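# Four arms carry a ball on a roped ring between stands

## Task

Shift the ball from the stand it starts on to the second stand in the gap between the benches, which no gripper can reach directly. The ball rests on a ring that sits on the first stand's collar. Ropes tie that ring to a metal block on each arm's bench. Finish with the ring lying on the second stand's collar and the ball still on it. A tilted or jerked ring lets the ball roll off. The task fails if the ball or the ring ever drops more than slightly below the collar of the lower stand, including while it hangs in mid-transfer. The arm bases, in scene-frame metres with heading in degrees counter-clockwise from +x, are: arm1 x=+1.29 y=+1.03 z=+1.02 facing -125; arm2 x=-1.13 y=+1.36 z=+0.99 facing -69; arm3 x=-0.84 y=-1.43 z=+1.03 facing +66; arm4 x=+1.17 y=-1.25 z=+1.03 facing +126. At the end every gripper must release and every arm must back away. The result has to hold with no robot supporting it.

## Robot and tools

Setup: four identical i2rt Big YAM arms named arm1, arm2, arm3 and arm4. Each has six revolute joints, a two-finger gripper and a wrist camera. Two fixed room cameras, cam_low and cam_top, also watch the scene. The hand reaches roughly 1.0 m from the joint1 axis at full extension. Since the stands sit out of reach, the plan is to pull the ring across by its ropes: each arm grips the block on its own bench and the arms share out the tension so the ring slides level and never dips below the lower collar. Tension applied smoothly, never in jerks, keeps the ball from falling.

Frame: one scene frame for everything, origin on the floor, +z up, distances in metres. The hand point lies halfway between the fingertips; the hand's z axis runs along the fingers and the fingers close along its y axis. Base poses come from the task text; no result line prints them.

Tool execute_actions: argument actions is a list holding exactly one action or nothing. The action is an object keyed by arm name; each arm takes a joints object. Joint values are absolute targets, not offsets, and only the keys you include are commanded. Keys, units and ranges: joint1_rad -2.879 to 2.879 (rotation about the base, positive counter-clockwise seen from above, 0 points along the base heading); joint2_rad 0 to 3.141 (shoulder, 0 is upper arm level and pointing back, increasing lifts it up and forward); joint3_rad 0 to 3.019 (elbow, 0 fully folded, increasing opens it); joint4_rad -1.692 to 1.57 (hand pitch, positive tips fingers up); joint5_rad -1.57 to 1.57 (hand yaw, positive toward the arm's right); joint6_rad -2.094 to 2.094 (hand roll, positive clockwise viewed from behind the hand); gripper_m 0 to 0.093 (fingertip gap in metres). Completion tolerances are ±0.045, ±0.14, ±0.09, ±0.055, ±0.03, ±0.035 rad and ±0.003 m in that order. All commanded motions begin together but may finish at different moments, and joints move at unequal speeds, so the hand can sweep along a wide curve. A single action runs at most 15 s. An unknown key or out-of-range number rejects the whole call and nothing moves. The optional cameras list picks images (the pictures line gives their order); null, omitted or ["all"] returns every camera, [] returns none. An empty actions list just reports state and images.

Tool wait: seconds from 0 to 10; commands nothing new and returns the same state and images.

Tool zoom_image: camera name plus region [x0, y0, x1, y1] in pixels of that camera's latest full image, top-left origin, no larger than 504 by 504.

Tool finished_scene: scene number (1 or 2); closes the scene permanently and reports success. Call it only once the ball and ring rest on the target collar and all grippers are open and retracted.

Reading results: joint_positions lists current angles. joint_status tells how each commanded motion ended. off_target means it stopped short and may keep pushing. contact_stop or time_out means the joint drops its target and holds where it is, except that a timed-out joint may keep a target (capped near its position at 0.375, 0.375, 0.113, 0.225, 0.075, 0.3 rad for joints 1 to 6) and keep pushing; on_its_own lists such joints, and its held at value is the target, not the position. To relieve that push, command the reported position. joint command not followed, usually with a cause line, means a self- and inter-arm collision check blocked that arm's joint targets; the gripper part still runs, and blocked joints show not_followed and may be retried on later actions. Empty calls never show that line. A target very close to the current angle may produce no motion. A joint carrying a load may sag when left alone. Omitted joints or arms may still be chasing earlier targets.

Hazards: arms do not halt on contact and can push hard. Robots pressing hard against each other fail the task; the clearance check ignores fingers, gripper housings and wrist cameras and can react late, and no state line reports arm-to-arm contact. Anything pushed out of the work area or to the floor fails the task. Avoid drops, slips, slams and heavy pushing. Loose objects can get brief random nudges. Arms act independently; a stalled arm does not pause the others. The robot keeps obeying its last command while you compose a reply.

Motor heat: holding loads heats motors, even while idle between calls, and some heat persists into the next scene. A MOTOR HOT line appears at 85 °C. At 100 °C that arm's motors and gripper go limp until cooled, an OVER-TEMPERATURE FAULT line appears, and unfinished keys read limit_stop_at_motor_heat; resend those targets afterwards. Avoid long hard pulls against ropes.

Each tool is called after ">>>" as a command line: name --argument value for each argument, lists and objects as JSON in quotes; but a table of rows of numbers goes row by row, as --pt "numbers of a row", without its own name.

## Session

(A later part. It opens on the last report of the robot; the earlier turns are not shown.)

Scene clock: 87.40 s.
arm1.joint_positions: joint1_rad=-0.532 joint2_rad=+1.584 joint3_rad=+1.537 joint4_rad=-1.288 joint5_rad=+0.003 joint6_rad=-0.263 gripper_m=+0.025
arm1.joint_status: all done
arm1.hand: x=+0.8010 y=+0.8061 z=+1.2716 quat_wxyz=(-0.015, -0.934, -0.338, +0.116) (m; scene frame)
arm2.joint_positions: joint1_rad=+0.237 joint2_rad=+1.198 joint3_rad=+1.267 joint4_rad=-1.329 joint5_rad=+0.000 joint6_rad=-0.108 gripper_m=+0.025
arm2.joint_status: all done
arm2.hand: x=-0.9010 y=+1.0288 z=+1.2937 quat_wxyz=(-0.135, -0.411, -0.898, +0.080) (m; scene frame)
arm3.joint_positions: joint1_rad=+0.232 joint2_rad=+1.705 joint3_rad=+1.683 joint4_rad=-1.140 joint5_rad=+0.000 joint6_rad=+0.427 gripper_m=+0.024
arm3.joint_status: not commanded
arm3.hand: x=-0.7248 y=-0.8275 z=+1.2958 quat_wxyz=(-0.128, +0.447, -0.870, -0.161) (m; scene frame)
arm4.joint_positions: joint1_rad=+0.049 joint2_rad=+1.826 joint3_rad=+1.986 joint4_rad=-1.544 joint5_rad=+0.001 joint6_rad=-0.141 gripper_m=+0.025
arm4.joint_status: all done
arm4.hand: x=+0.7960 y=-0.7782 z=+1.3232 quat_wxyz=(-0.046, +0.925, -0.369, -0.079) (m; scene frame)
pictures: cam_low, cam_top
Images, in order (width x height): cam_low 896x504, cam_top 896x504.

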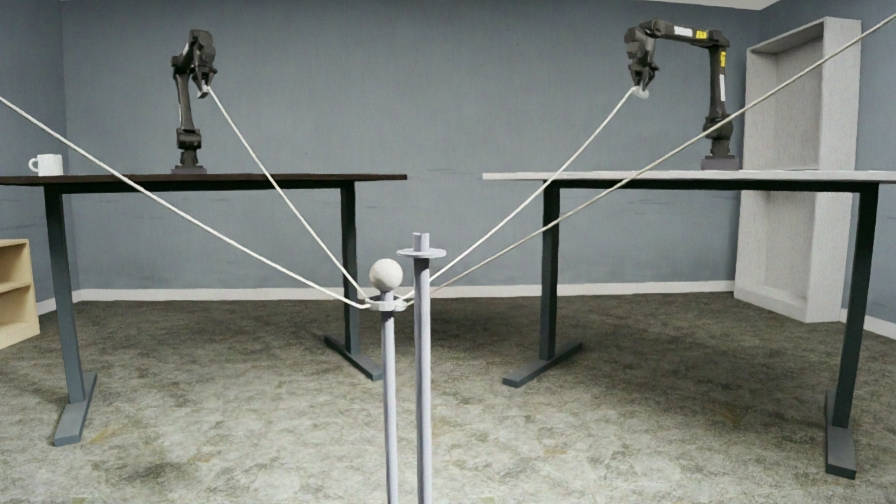

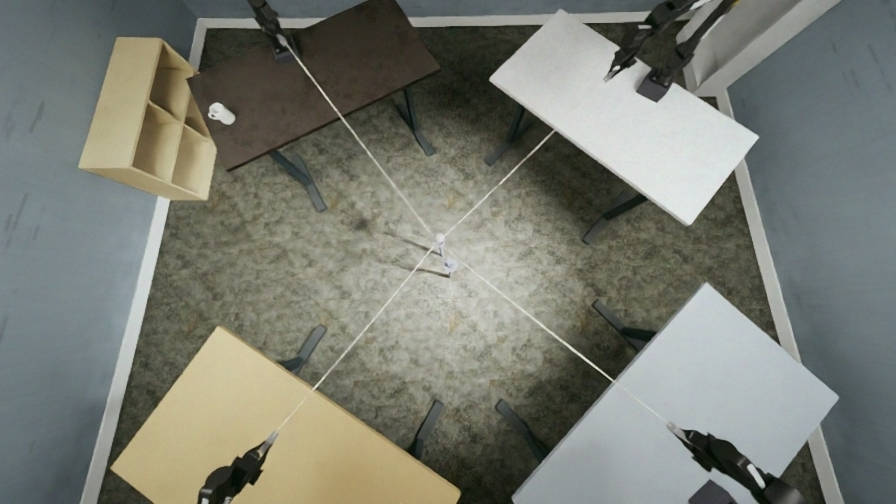

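>>> execute_actions --actions '[]' --cameras '["cam_low","cam_top"]'

>>> zoom_image --camera "cam_low" --region '[330,210,490,330]'

Scene clock: 110.93 s.
arm1.joint_positions: joint1_rad=-0.532 joint2_rad=+1.584 joint3_rad=+1.537 joint4_rad=-1.288 joint5_rad=+0.003 joint6_rad=-0.263 gripper_m=+0.025
arm1.joint_status: all done
arm1.hand: x=+0.8010 y=+0.8061 z=+1.2716 quat_wxyz=(-0.015, -0.934, -0.338, +0.116) (m; scene frame)
arm2.joint_positions: joint1_rad=+0.237 joint2_rad=+1.198 joint3_rad=+1.267 joint4_rad=-1.329 joint5_rad=+0.000 joint6_rad=-0.108 gripper_m=+0.025
arm2.joint_status: all done
arm2.hand: x=-0.9010 y=+1.0288 z=+1.2937 quat_wxyz=(-0.135, -0.411, -0.898, +0.080) (m; scene frame)
arm3.joint_positions: joint1_rad=+0.232 joint2_rad=+1.705 joint3_rad=+1.683 joint4_rad=-1.140 joint5_rad=+0.000 joint6_rad=+0.427 gripper_m=+0.024
arm3.joint_status: not commanded
arm3.hand: x=-0.7248 y=-0.8275 z=+1.2958 quat_wxyz=(-0.128, +0.447, -0.870, -0.161) (m; scene frame)
arm4.joint_positions: joint1_rad=+0.049 joint2_rad=+1.826 joint3_rad=+1.986 joint4_rad=-1.544 joint5_rad=+0.001 joint6_rad=-0.141 gripper_m=+0.025
arm4.joint_status: all done
arm4.hand: x=+0.7960 y=-0.7782 z=+1.3232 quat_wxyz=(-0.046, +0.925, -0.369, -0.079) (m; scene frame)
pictures: cam_low, cam_top
Images, in order (width x height): cam_low 896x504, cam_top 896x504.

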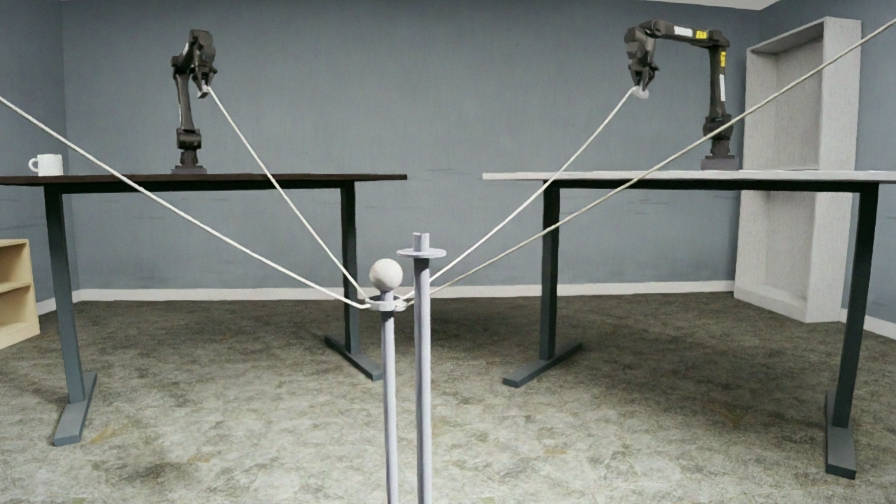

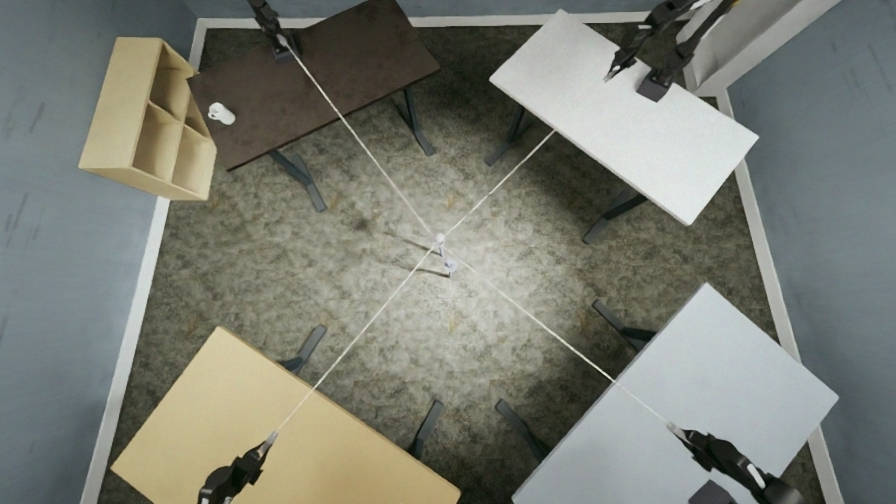

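Region (330, 210, 490, 330) of cam_low's 896x504 image, scaled by 3.150, with more detail than that image has; it fills the top 378 rows of this view, and the rest is white.

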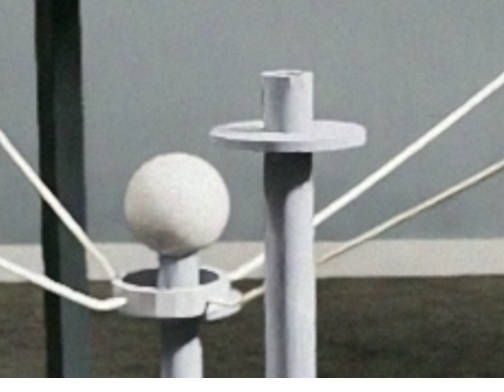

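>>> execute_actions --actions '[{"arm1":{"joints":{"joint3_rad":1.657,"joint4_rad":-1.398}},"arm2":{"joints":{"joint3_rad":1.387,"joint4_rad":-1.415}},"arm3":{"joints":{"joint3_rad":1.783,"joint4_rad":-1.2}},"arm4":{"joints":{"joint3_rad":2.11,"joint4_rad":-1.62}}}]' --cameras '["cam_low","cam_top"]'

>>> zoom_image --camera "cam_low" --region '[330,210,490,330]'

>>> zoom_image --camera "cam_top" --region '[410,210,490,300]'

Scene clock: 120.47 s.
arm1.joint_positions: joint1_rad=-0.532 joint2_rad=+1.584 joint3_rad=+1.612 joint4_rad=-1.381 joint5_rad=+0.003 joint6_rad=-0.263 gripper_m=+0.025
arm1.joint_status: all done
arm1.hand: x=+0.8044 y=+0.8081 z=+1.2993 quat_wxyz=(-0.014, -0.935, -0.338, +0.107) (m; scene frame)
arm2.joint_positions: joint1_rad=+0.237 joint2_rad=+1.203 joint3_rad=+1.321 joint4_rad=-1.398 joint5_rad=+0.000 joint6_rad=-0.108 gripper_m=+0.025
arm2.joint_status: all done
arm2.hand: x=-0.9037 y=+1.0326 z=+1.3114 quat_wxyz=(-0.126, -0.412, -0.899, +0.075) (m; scene frame)
arm3.joint_positions: joint1_rad=+0.232 joint2_rad=+1.705 joint3_rad=+1.733 joint4_rad=-1.194 joint5_rad=+0.000 joint6_rad=+0.427 gripper_m=+0.024
arm3.joint_status: all done
arm3.hand: x=-0.7250 y=-0.8286 z=+1.3145 quat_wxyz=(-0.126, +0.447, -0.871, -0.160) (m; scene frame)
arm4.joint_positions: joint1_rad=+0.049 joint2_rad=+1.828 joint3_rad=+2.052 joint4_rad=-1.607 joint5_rad=+0.001 joint6_rad=-0.141 gripper_m=+0.025
arm4.joint_status: all done
arm4.hand: x=+0.7983 y=-0.7811 z=+1.3470 quat_wxyz=(-0.047, +0.925, -0.369, -0.080) (m; scene frame)
pictures: cam_low, cam_top
Images, in order (width x height): cam_low 896x504, cam_top 896x504.

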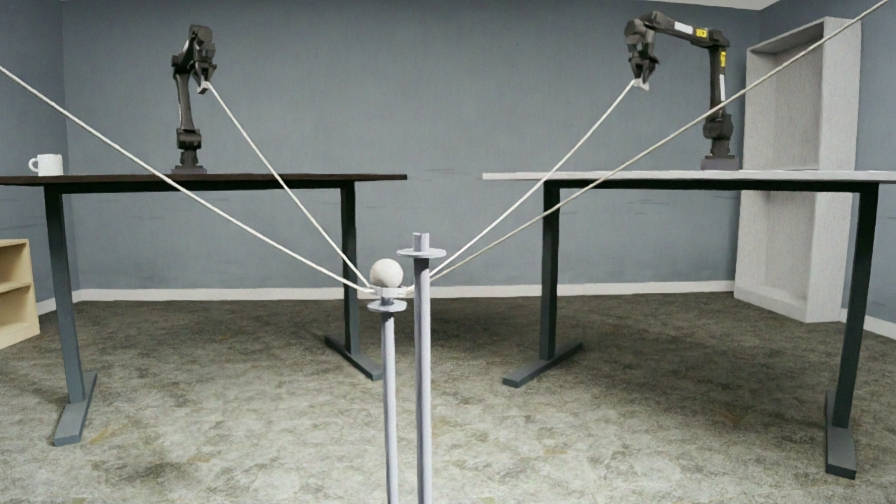

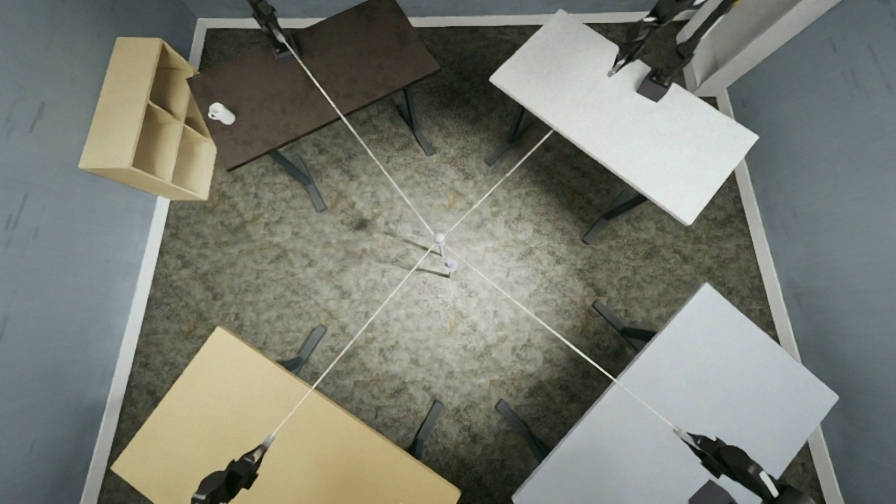

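Region (330, 210, 490, 330) of cam_low's 896x504 image, scaled by 3.150, with more detail than that image has; it fills the top 378 rows of this view, and the rest is white.

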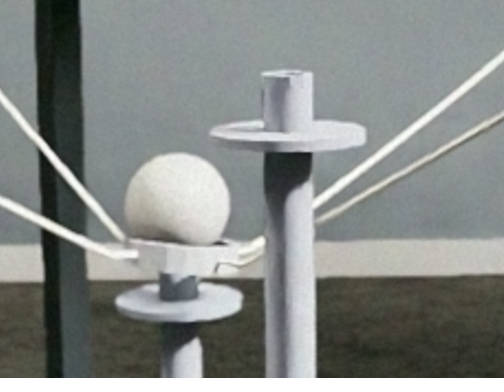

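Region (410, 210, 490, 300) of cam_top's 896x504 image, scaled by 5.600, with more detail than that image has.

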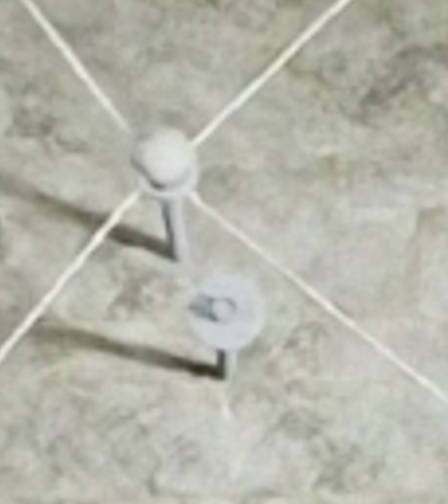

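>>> execute_actions --actions '[{"arm1":{"joints":{"joint2_rad":1.512}},"arm2":{"joints":{"joint2_rad":1.116}},"arm3":{"joints":{"joint2_rad":1.63}},"arm4":{"joints":{"joint2_rad":1.758}}}]' --cameras '["cam_low","cam_top"]'

>>> zoom_image --camera "cam_low" --region '[330,210,490,330]'

>>> zoom_image --camera "cam_top" --region '[410,210,490,300]'

Scene clock: 128.97 s.
arm1.joint_positions: joint1_rad=-0.532 joint2_rad=+1.524 joint3_rad=+1.612 joint4_rad=-1.381 joint5_rad=+0.003 joint6_rad=-0.263 gripper_m=+0.025
arm1.joint_status: all done
arm1.hand: x=+0.8130 y=+0.8125 z=+1.3295 quat_wxyz=(-0.017, -0.931, -0.337, +0.136) (m; scene frame)
arm2.joint_positions: joint1_rad=+0.237 joint2_rad=+1.128 joint3_rad=+1.321 joint4_rad=-1.399 joint5_rad=+0.000 joint6_rad=-0.108 gripper_m=+0.025
arm2.joint_status: all done
arm2.hand: x=-0.9124 y=+1.0452 z=+1.3393 quat_wxyz=(-0.158, -0.409, -0.894, +0.094) (m; scene frame)
arm3.joint_positions: joint1_rad=+0.232 joint2_rad=+1.652 joint3_rad=+1.733 joint4_rad=-1.194 joint5_rad=+0.000 joint6_rad=+0.427 gripper_m=+0.024
arm3.joint_status: all done
arm3.hand: x=-0.7268 y=-0.8374 z=+1.3458 quat_wxyz=(-0.142, +0.445, -0.866, -0.180) (m; scene frame)
arm4.joint_positions: joint1_rad=+0.049 joint2_rad=+1.800 joint3_rad=+2.052 joint4_rad=-1.608 joint5_rad=+0.001 joint6_rad=-0.141 gripper_m=+0.025
arm4.joint_status: all done
arm4.hand: x=+0.8020 y=-0.7857 z=+1.3634 quat_wxyz=(-0.053, +0.924, -0.368, -0.092) (m; scene frame)
pictures: cam_low, cam_top
Images, in order (width x height): cam_low 896x504, cam_top 896x504.

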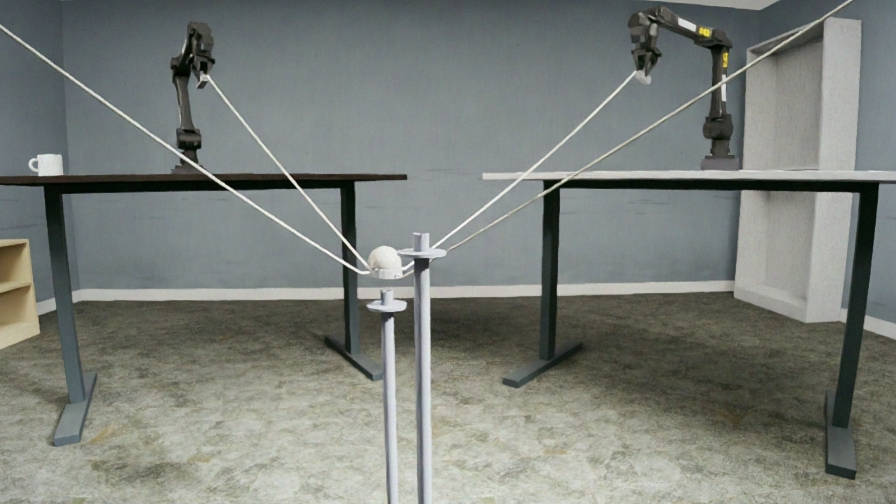

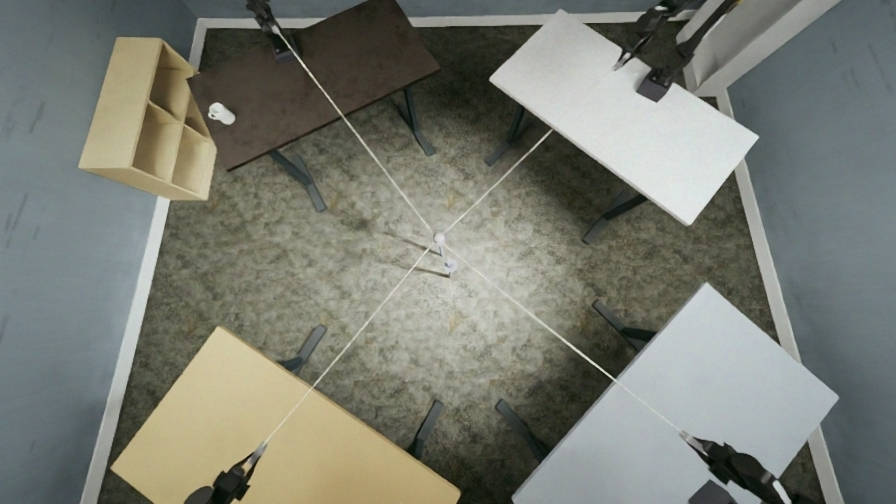

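Region (330, 210, 490, 330) of cam_low's 896x504 image, scaled by 3.150, with more detail than that image has; it fills the top 378 rows of this view, and the rest is white.

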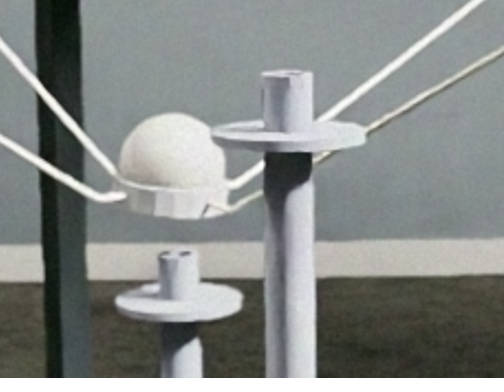

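Region (410, 210, 490, 300) of cam_top's 896x504 image, scaled by 5.600, with more detail than that image has.

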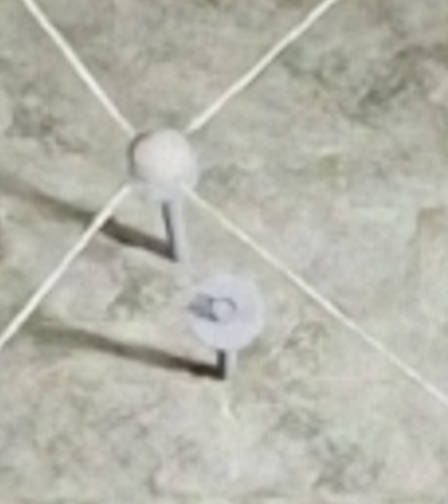

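>>> execute_actions --actions '[{"arm1":{"joints":{"joint2_rad":1.437,"joint1_rad":-0.515}},"arm2":{"joints":{"joint1_rad":0.2,"joint3_rad":1.5,"joint4_rad":-1.33}},"arm3":{"joints":{"joint2_rad":1.552,"joint4_rad":-1.352}},"arm4":{"joints":{"joint2_rad":1.63}}}]' --cameras '["cam_low","cam_top"]'

>>> zoom_image --camera "cam_low" --region '[330,160,490,280]'

>>> zoom_image --camera "cam_top" --region '[410,210,490,300]'

Scene clock: 166.70 s.
arm1.joint_positions: joint1_rad=-0.518 joint2_rad=+1.441 joint3_rad=+1.612 joint4_rad=-1.381 joint5_rad=+0.003 joint6_rad=-0.263 gripper_m=+0.025
arm1.joint_status: all done
arm1.hand: x=+0.8308 y=+0.8135 z=+1.3701 quat_wxyz=(-0.022, -0.923, -0.341, +0.177) (m; scene frame)
arm2.joint_positions: joint1_rad=+0.210 joint2_rad=+1.129 joint3_rad=+1.443 joint4_rad=-1.343 joint5_rad=+0.000 joint6_rad=-0.109 gripper_m=+0.025
arm2.joint_status: all done
arm2.hand: x=-0.9058 y=+1.0166 z=+1.4028 quat_wxyz=(-0.230, -0.412, -0.870, +0.141) (m; scene frame)
arm3.joint_positions: joint1_rad=+0.232 joint2_rad=+1.557 joint3_rad=+1.733 joint4_rad=-1.345 joint5_rad=+0.000 joint6_rad=+0.427 gripper_m=+0.024
arm3.joint_status: all done
arm3.hand: x=-0.7371 y=-0.8896 z=+1.3832 quat_wxyz=(-0.125, +0.447, -0.871, -0.158) (m; scene frame)
arm4.joint_positions: joint1_rad=+0.049 joint2_rad=+1.640 joint3_rad=+2.060 joint4_rad=-1.609 joint5_rad=+0.001 joint6_rad=-0.141 gripper_m=+0.025
arm4.joint_status: all done
arm4.hand: x=+0.8267 y=-0.8168 z=+1.4556 quat_wxyz=(-0.094, +0.912, -0.364, -0.164) (m; scene frame)
pictures: cam_low, cam_top
Images, in order (width x height): cam_low 896x504, cam_top 896x504.

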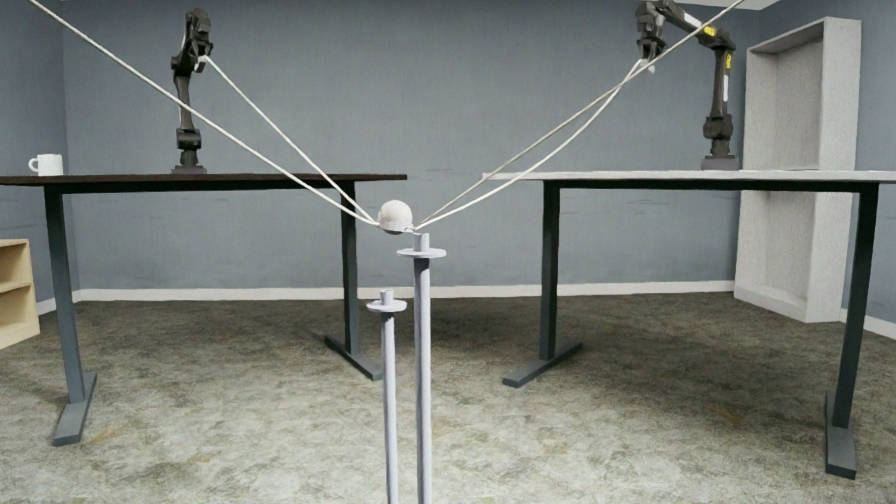

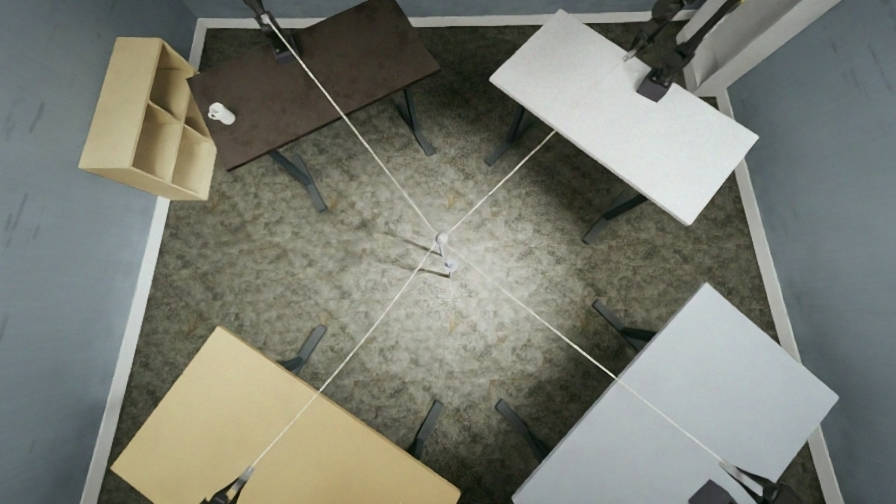

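Region (330, 160, 490, 280) of cam_low's 896x504 image, scaled by 3.150, with more detail than that image has; it fills the top 378 rows of this view, and the rest is white.

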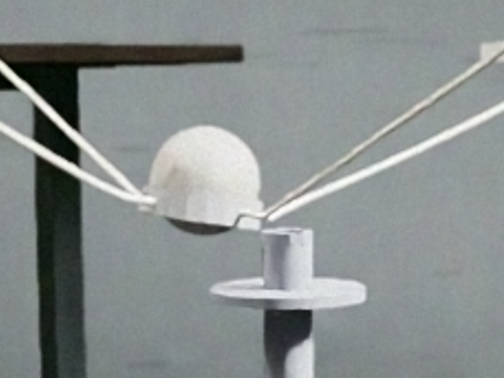

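Region (410, 210, 490, 300) of cam_top's 896x504 image, scaled by 5.600, with more detail than that image has.

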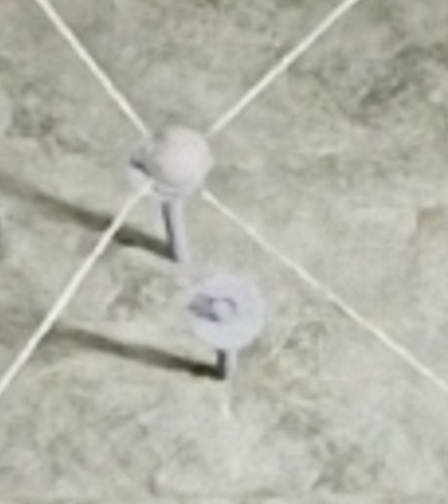

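>>> execute_actions --actions '[{"arm1":{"joints":{"joint3_rad":1.745,"joint4_rad":-1.47}},"arm3":{"joints":{"joint4_rad":-1.39}}}]' --cameras '["cam_low","cam_top"]'

>>> zoom_image --camera "cam_low" --region '[330,160,490,280]'

>>> zoom_image --camera "cam_top" --region '[410,210,490,300]'

Scene clock: 171.60 s.
arm1.joint_positions: joint1_rad=-0.518 joint2_rad=+1.441 joint3_rad=+1.698 joint4_rad=-1.450 joint5_rad=+0.003 joint6_rad=-0.263 gripper_m=+0.025
arm1.joint_status: all done
arm1.hand: x=+0.8333 y=+0.8152 z=+1.4035 quat_wxyz=(-0.022, -0.922, -0.341, +0.185) (m; scene frame)
arm2.joint_positions: joint1_rad=+0.210 joint2_rad=+1.129 joint3_rad=+1.443 joint4_rad=-1.343 joint5_rad=+0.000 joint6_rad=-0.109 gripper_m=+0.025
arm2.joint_status: not commanded
arm2.hand: x=-0.9058 y=+1.0166 z=+1.4028 quat_wxyz=(-0.230, -0.412, -0.870, +0.141) (m; scene frame)
arm3.joint_positions: joint1_rad=+0.232 joint2_rad=+1.557 joint3_rad=+1.733 joint4_rad=-1.381 joint5_rad=+0.001 joint6_rad=+0.427 gripper_m=+0.024
arm3.joint_status: all done
arm3.hand: x=-0.7385 y=-0.8974 z=+1.3799 quat_wxyz=(-0.115, +0.449, -0.874, -0.145) (m; scene frame)
arm4.joint_positions: joint1_rad=+0.049 joint2_rad=+1.640 joint3_rad=+2.060 joint4_rad=-1.612 joint5_rad=+0.001 joint6_rad=-0.141 gripper_m=+0.025
arm4.joint_status: not commanded
arm4.hand: x=+0.8270 y=-0.8173 z=+1.4554 quat_wxyz=(-0.094, +0.912, -0.364, -0.162) (m; scene frame)
pictures: cam_low, cam_top
Images, in order (width x height): cam_low 896x504, cam_top 896x504.

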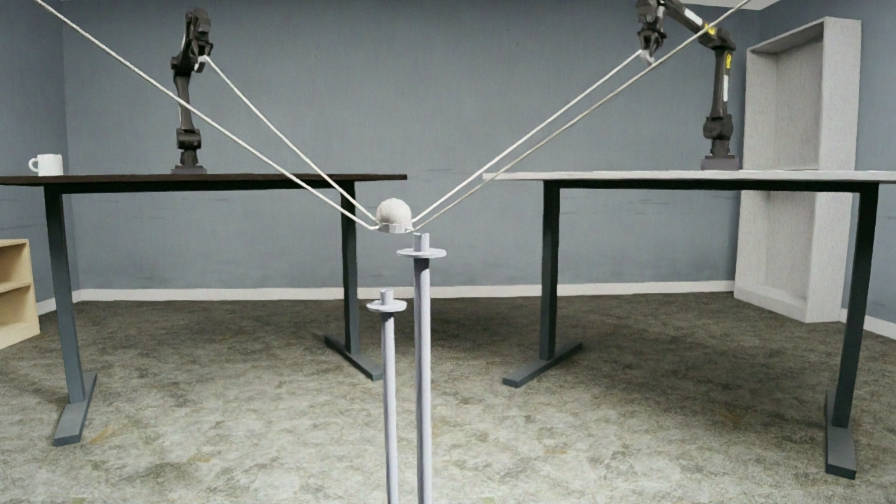

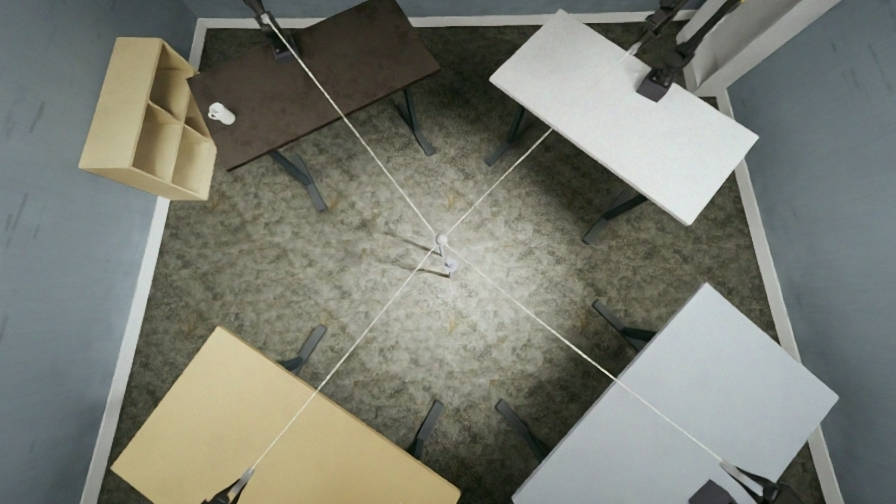

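Region (330, 160, 490, 280) of cam_low's 896x504 image, scaled by 3.150, with more detail than that image has; it fills the top 378 rows of this view, and the rest is white.

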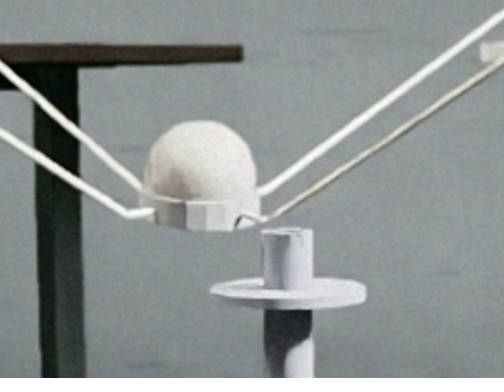

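Region (410, 210, 490, 300) of cam_top's 896x504 image, scaled by 5.600, with more detail than that image has.

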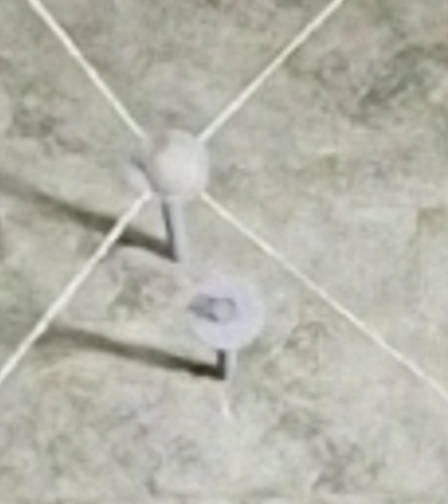

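>>> execute_actions --actions '[{"arm1":{"joints":{"joint1_rad":-0.379,"joint4_rad":-1.49,"joint6_rad":-0.106}},"arm2":{"joints":{"joint1_rad":0.154,"joint2_rad":1.27,"joint3_rad":1.615,"joint6_rad":-0.19}},"arm3":{"joints":{"joint1_rad":0.17,"joint2_rad":1.345,"joint3_rad":1.54,"joint6_rad":0.362}},"arm4":{"joints":{"joint1_rad":0.104,"joint2_rad":1.412,"joint3_rad":1.85,"joint6_rad":-0.075}}}]' --cameras '["cam_low","cam_top"]'

>>> zoom_image --camera "cam_low" --region '[330,160,490,280]'

>>> zoom_image --camera "cam_top" --region '[410,210,490,300]'

Scene clock: 202.10 s.
arm1.joint_positions: joint1_rad=-0.373 joint2_rad=+1.441 joint3_rad=+1.698 joint4_rad=-1.468 joint5_rad=+0.000 joint6_rad=-0.115 gripper_m=+0.025
arm1.joint_status: all done
arm1.hand: x=+0.8731 y=+0.7541 z=+1.4028 quat_wxyz=(-0.048, -0.923, -0.340, +0.172) (m; scene frame)
arm2.joint_positions: joint1_rad=+0.161 joint2_rad=+1.294 joint3_rad=+1.557 joint4_rad=-1.343 joint5_rad=+0.000 joint6_rad=-0.184 gripper_m=+0.025
arm2.joint_status: all done
arm2.hand: x=-0.8943 y=+0.9564 z=+1.3895 quat_wxyz=(-0.200, -0.404, -0.881, +0.140) (m; scene frame)
arm3.joint_positions: joint1_rad=+0.161 joint2_rad=+1.348 joint3_rad=+1.537 joint4_rad=-1.385 joint5_rad=+0.003 joint6_rad=+0.370 gripper_m=+0.024
arm3.joint_status: all done
arm3.hand: x=-0.7210 y=-0.9828 z=+1.3903 quat_wxyz=(-0.128, +0.442, -0.877, -0.140) (m; scene frame)
arm4.joint_positions: joint1_rad=+0.109 joint2_rad=+1.414 joint3_rad=+1.851 joint4_rad=-1.617 joint5_rad=+0.000 joint6_rad=-0.089 gripper_m=+0.025
arm4.joint_status: all done
arm4.hand: x=+0.8592 y=-0.9029 z=+1.4742 quat_wxyz=(-0.087, +0.913, -0.360, -0.173) (m; scene frame)
pictures: cam_low, cam_top
Images, in order (width x height): cam_low 896x504, cam_top 896x504.

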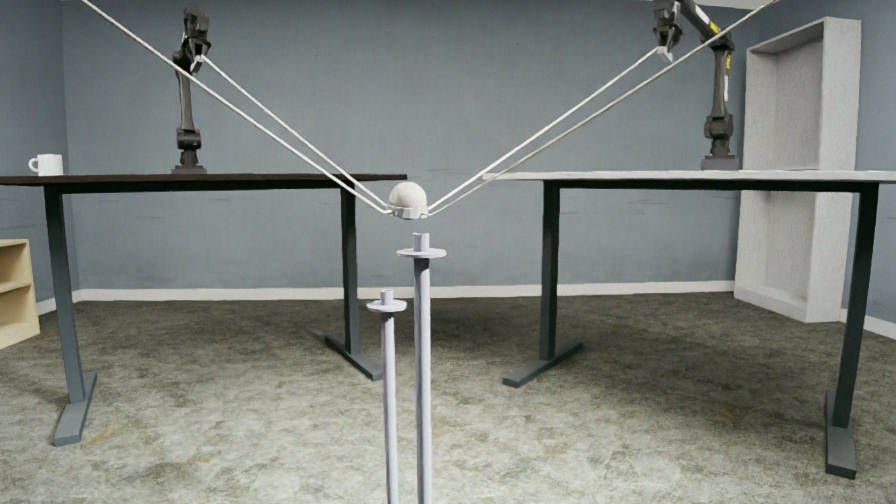

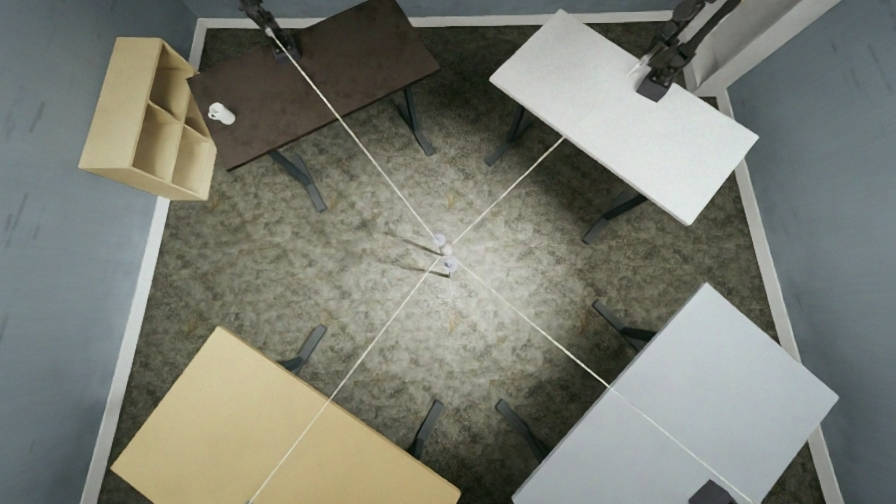

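Region (330, 160, 490, 280) of cam_low's 896x504 image, scaled by 3.150, with more detail than that image has; it fills the top 378 rows of this view, and the rest is white.

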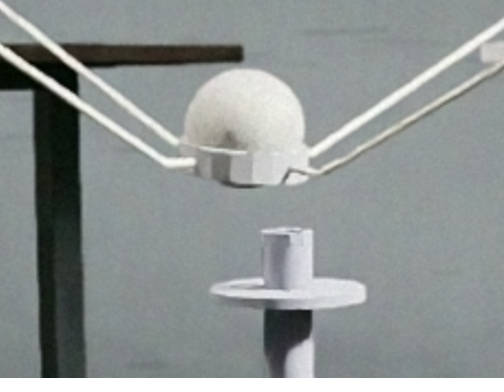

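Region (410, 210, 490, 300) of cam_top's 896x504 image, scaled by 5.600, with more detail than that image has.

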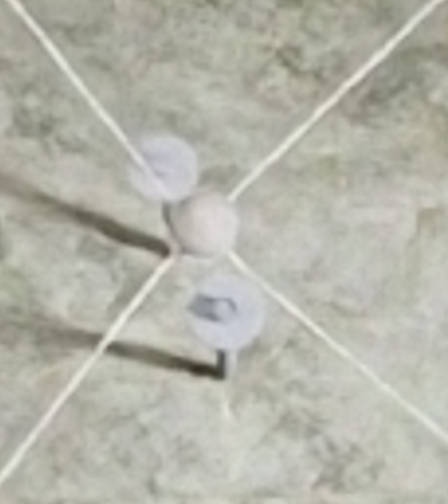

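>>> execute_actions --actions '[{"arm1":{"joints":{"joint1_rad":-0.215,"joint2_rad":1.515,"joint3_rad":1.848,"joint6_rad":0.055}},"arm2":{"joints":{"joint1_rad":0.105,"joint2_rad":1.492,"joint3_rad":1.83,"joint6_rad":-0.24}},"arm3":{"joints":{"joint1_rad":0.057,"joint2_rad":1.118,"joint3_rad":1.337,"joint6_rad":0.25}},"arm4":{"joints":{"joint1_rad":0.217,"joint2_rad":1.193,"joint3_rad":1.651,"joint6_rad":0.04}}}]' --cameras '["cam_low","cam_top"]'

>>> zoom_image --camera "cam_low" --region '[330,160,490,280]'

>>> zoom_image --camera "cam_top" --region '[410,210,490,300]'

Scene clock: 221.77 s.
arm1.joint_positions: joint1_rad=-0.213 joint2_rad=+1.523 joint3_rad=+1.791 joint4_rad=-1.474 joint5_rad=+0.000 joint6_rad=+0.047 gripper_m=+0.025
arm1.joint_status: all done
arm1.hand: x=+0.8996 y=+0.6705 z=+1.4060 quat_wxyz=(-0.077, -0.923, -0.339, +0.165) (m; scene frame)
arm2.joint_positions: joint1_rad=+0.112 joint2_rad=+1.519 joint3_rad=+1.762 joint4_rad=-1.340 joint5_rad=-0.001 joint6_rad=-0.233 gripper_m=+0.025
arm2.joint_status: all done
arm2.hand: x=-0.8756 y=+0.8703 z=+1.3797 quat_wxyz=(-0.187, -0.405, -0.883, +0.145) (m; scene frame)
arm3.joint_positions: joint1_rad=+0.049 joint2_rad=+1.118 joint3_rad=+1.333 joint4_rad=-1.385 joint5_rad=+0.002 joint6_rad=+0.258 gripper_m=+0.024
arm3.joint_status: all done
arm3.hand: x=-0.7018 y=-1.0769 z=+1.3878 quat_wxyz=(-0.152, +0.441, -0.875, -0.133) (m; scene frame)
arm4.joint_positions: joint1_rad=+0.225 joint2_rad=+1.187 joint3_rad=+1.649 joint4_rad=-1.617 joint5_rad=-0.001 joint6_rad=+0.025 gripper_m=+0.025
arm4.joint_status: all done
arm4.hand: x=+0.8843 y=-0.9981 z=+1.4774 quat_wxyz=(-0.070, +0.911, -0.358, -0.194) (m; scene frame)
pictures: cam_low, cam_top
Images, in order (width x height): cam_low 896x504, cam_top 896x504.

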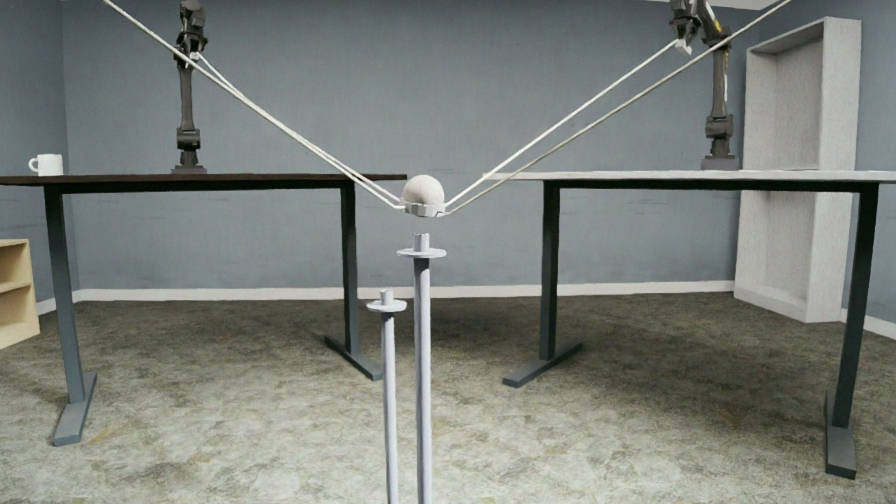

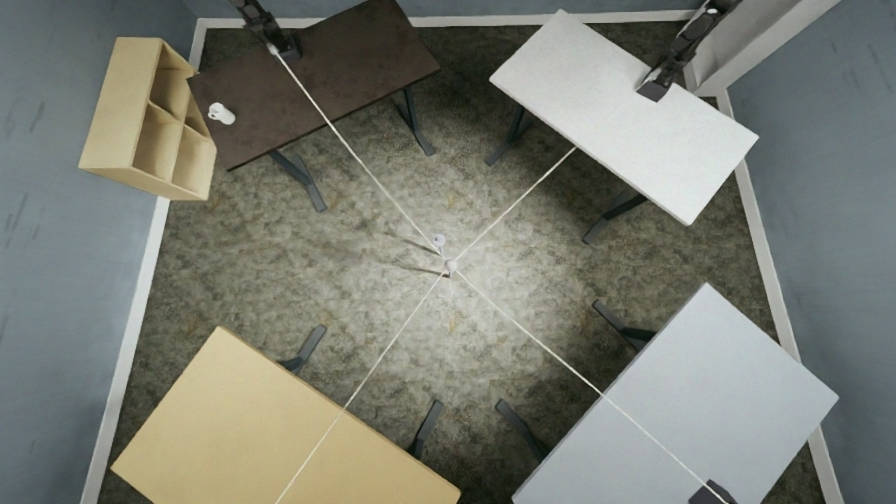

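Region (330, 160, 490, 280) of cam_low's 896x504 image, scaled by 3.150, with more detail than that image has; it fills the top 378 rows of this view, and the rest is white.

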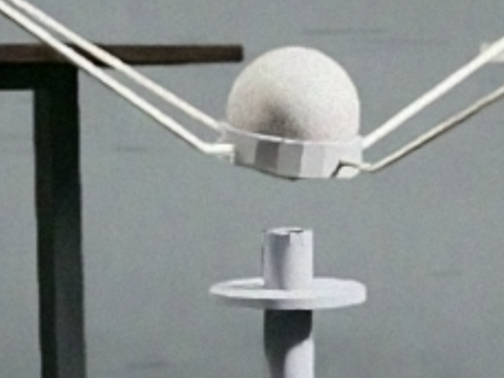

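Region (410, 210, 490, 300) of cam_top's 896x504 image, scaled by 5.600, with more detail than that image has.

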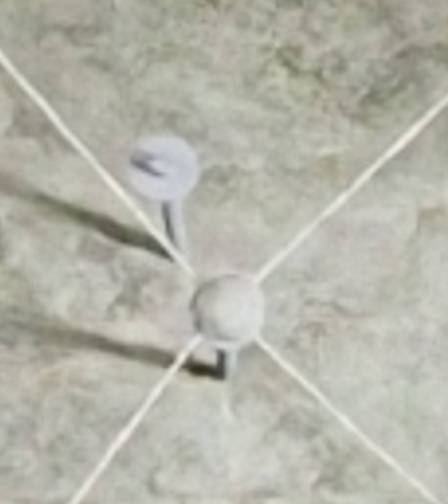

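>>> execute_actions --actions '[{"arm1":{"joints":{"joint4_rad":-1.409}},"arm3":{"joints":{"joint4_rad":-1.305}},"arm4":{"joints":{"joint4_rad":-1.52}}}]' --cameras '["cam_low","cam_top"]'

>>> zoom_image --camera "cam_low" --region '[330,160,490,280]'

>>> zoom_image --camera "cam_top" --region '[410,210,490,300]'

Scene clock: 229.50 s.
arm1.joint_positions: joint1_rad=-0.213 joint2_rad=+1.523 joint3_rad=+1.791 joint4_rad=-1.427 joint5_rad=+0.000 joint6_rad=+0.047 gripper_m=+0.025
arm1.joint_status: all done
arm1.hand: x=+0.8918 y=+0.6633 z=+1.4104 quat_wxyz=(-0.086, -0.919, -0.337, +0.186) (m; scene frame)
arm2.joint_positions: joint1_rad=+0.112 joint2_rad=+1.519 joint3_rad=+1.762 joint4_rad=-1.340 joint5_rad=-0.001 joint6_rad=-0.234 gripper_m=+0.025
arm2.joint_status: not commanded
arm2.hand: x=-0.8756 y=+0.8703 z=+1.3797 quat_wxyz=(-0.187, -0.404, -0.883, +0.145) (m; scene frame)
arm3.joint_positions: joint1_rad=+0.049 joint2_rad=+1.118 joint3_rad=+1.333 joint4_rad=-1.315 joint5_rad=+0.002 joint6_rad=+0.258 gripper_m=+0.024
arm3.joint_status: all done
arm3.hand: x=-0.6961 y=-1.0626 z=+1.3951 quat_wxyz=(-0.177, +0.437, -0.868, -0.156) (m; scene frame)
arm4.joint_positions: joint1_rad=+0.225 joint2_rad=+1.187 joint3_rad=+1.649 joint4_rad=-1.536 joint5_rad=-0.001 joint6_rad=+0.026 gripper_m=+0.025
arm4.joint_status: all done
arm4.hand: x=+0.8710 y=-0.9863 z=+1.4861 quat_wxyz=(-0.083, +0.902, -0.355, -0.230) (m; scene frame)
pictures: cam_low, cam_top
Images, in order (width x height): cam_low 896x504, cam_top 896x504.

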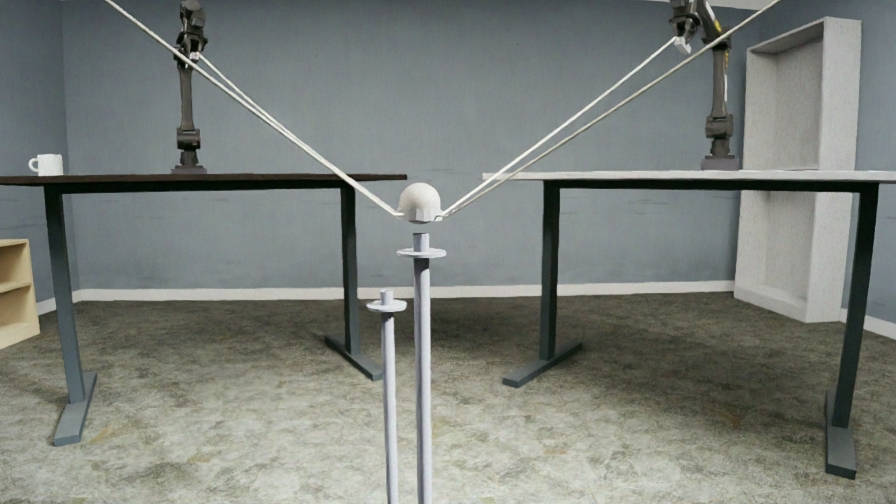

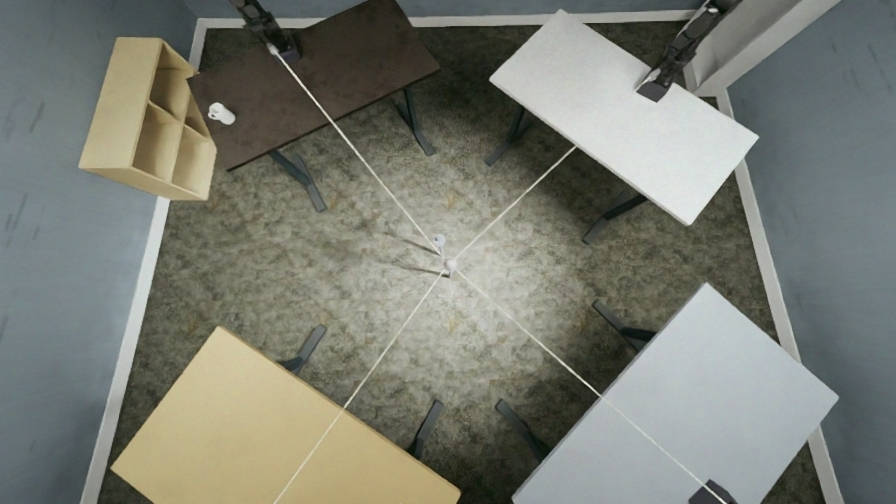

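Region (330, 160, 490, 280) of cam_low's 896x504 image, scaled by 3.150, with more detail than that image has; it fills the top 378 rows of this view, and the rest is white.

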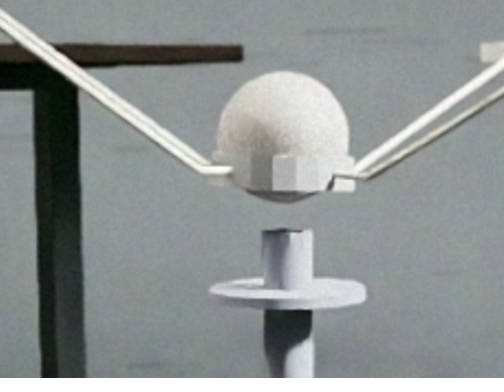

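Region (410, 210, 490, 300) of cam_top's 896x504 image, scaled by 5.600, with more detail than that image has.

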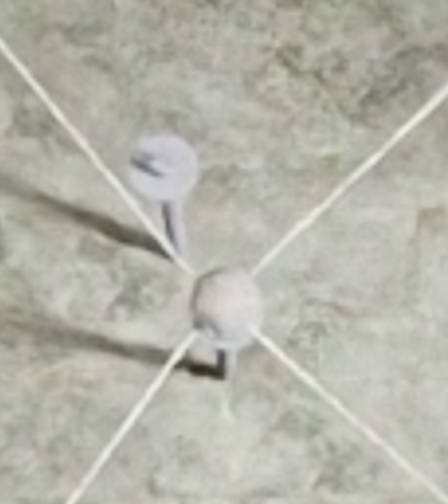

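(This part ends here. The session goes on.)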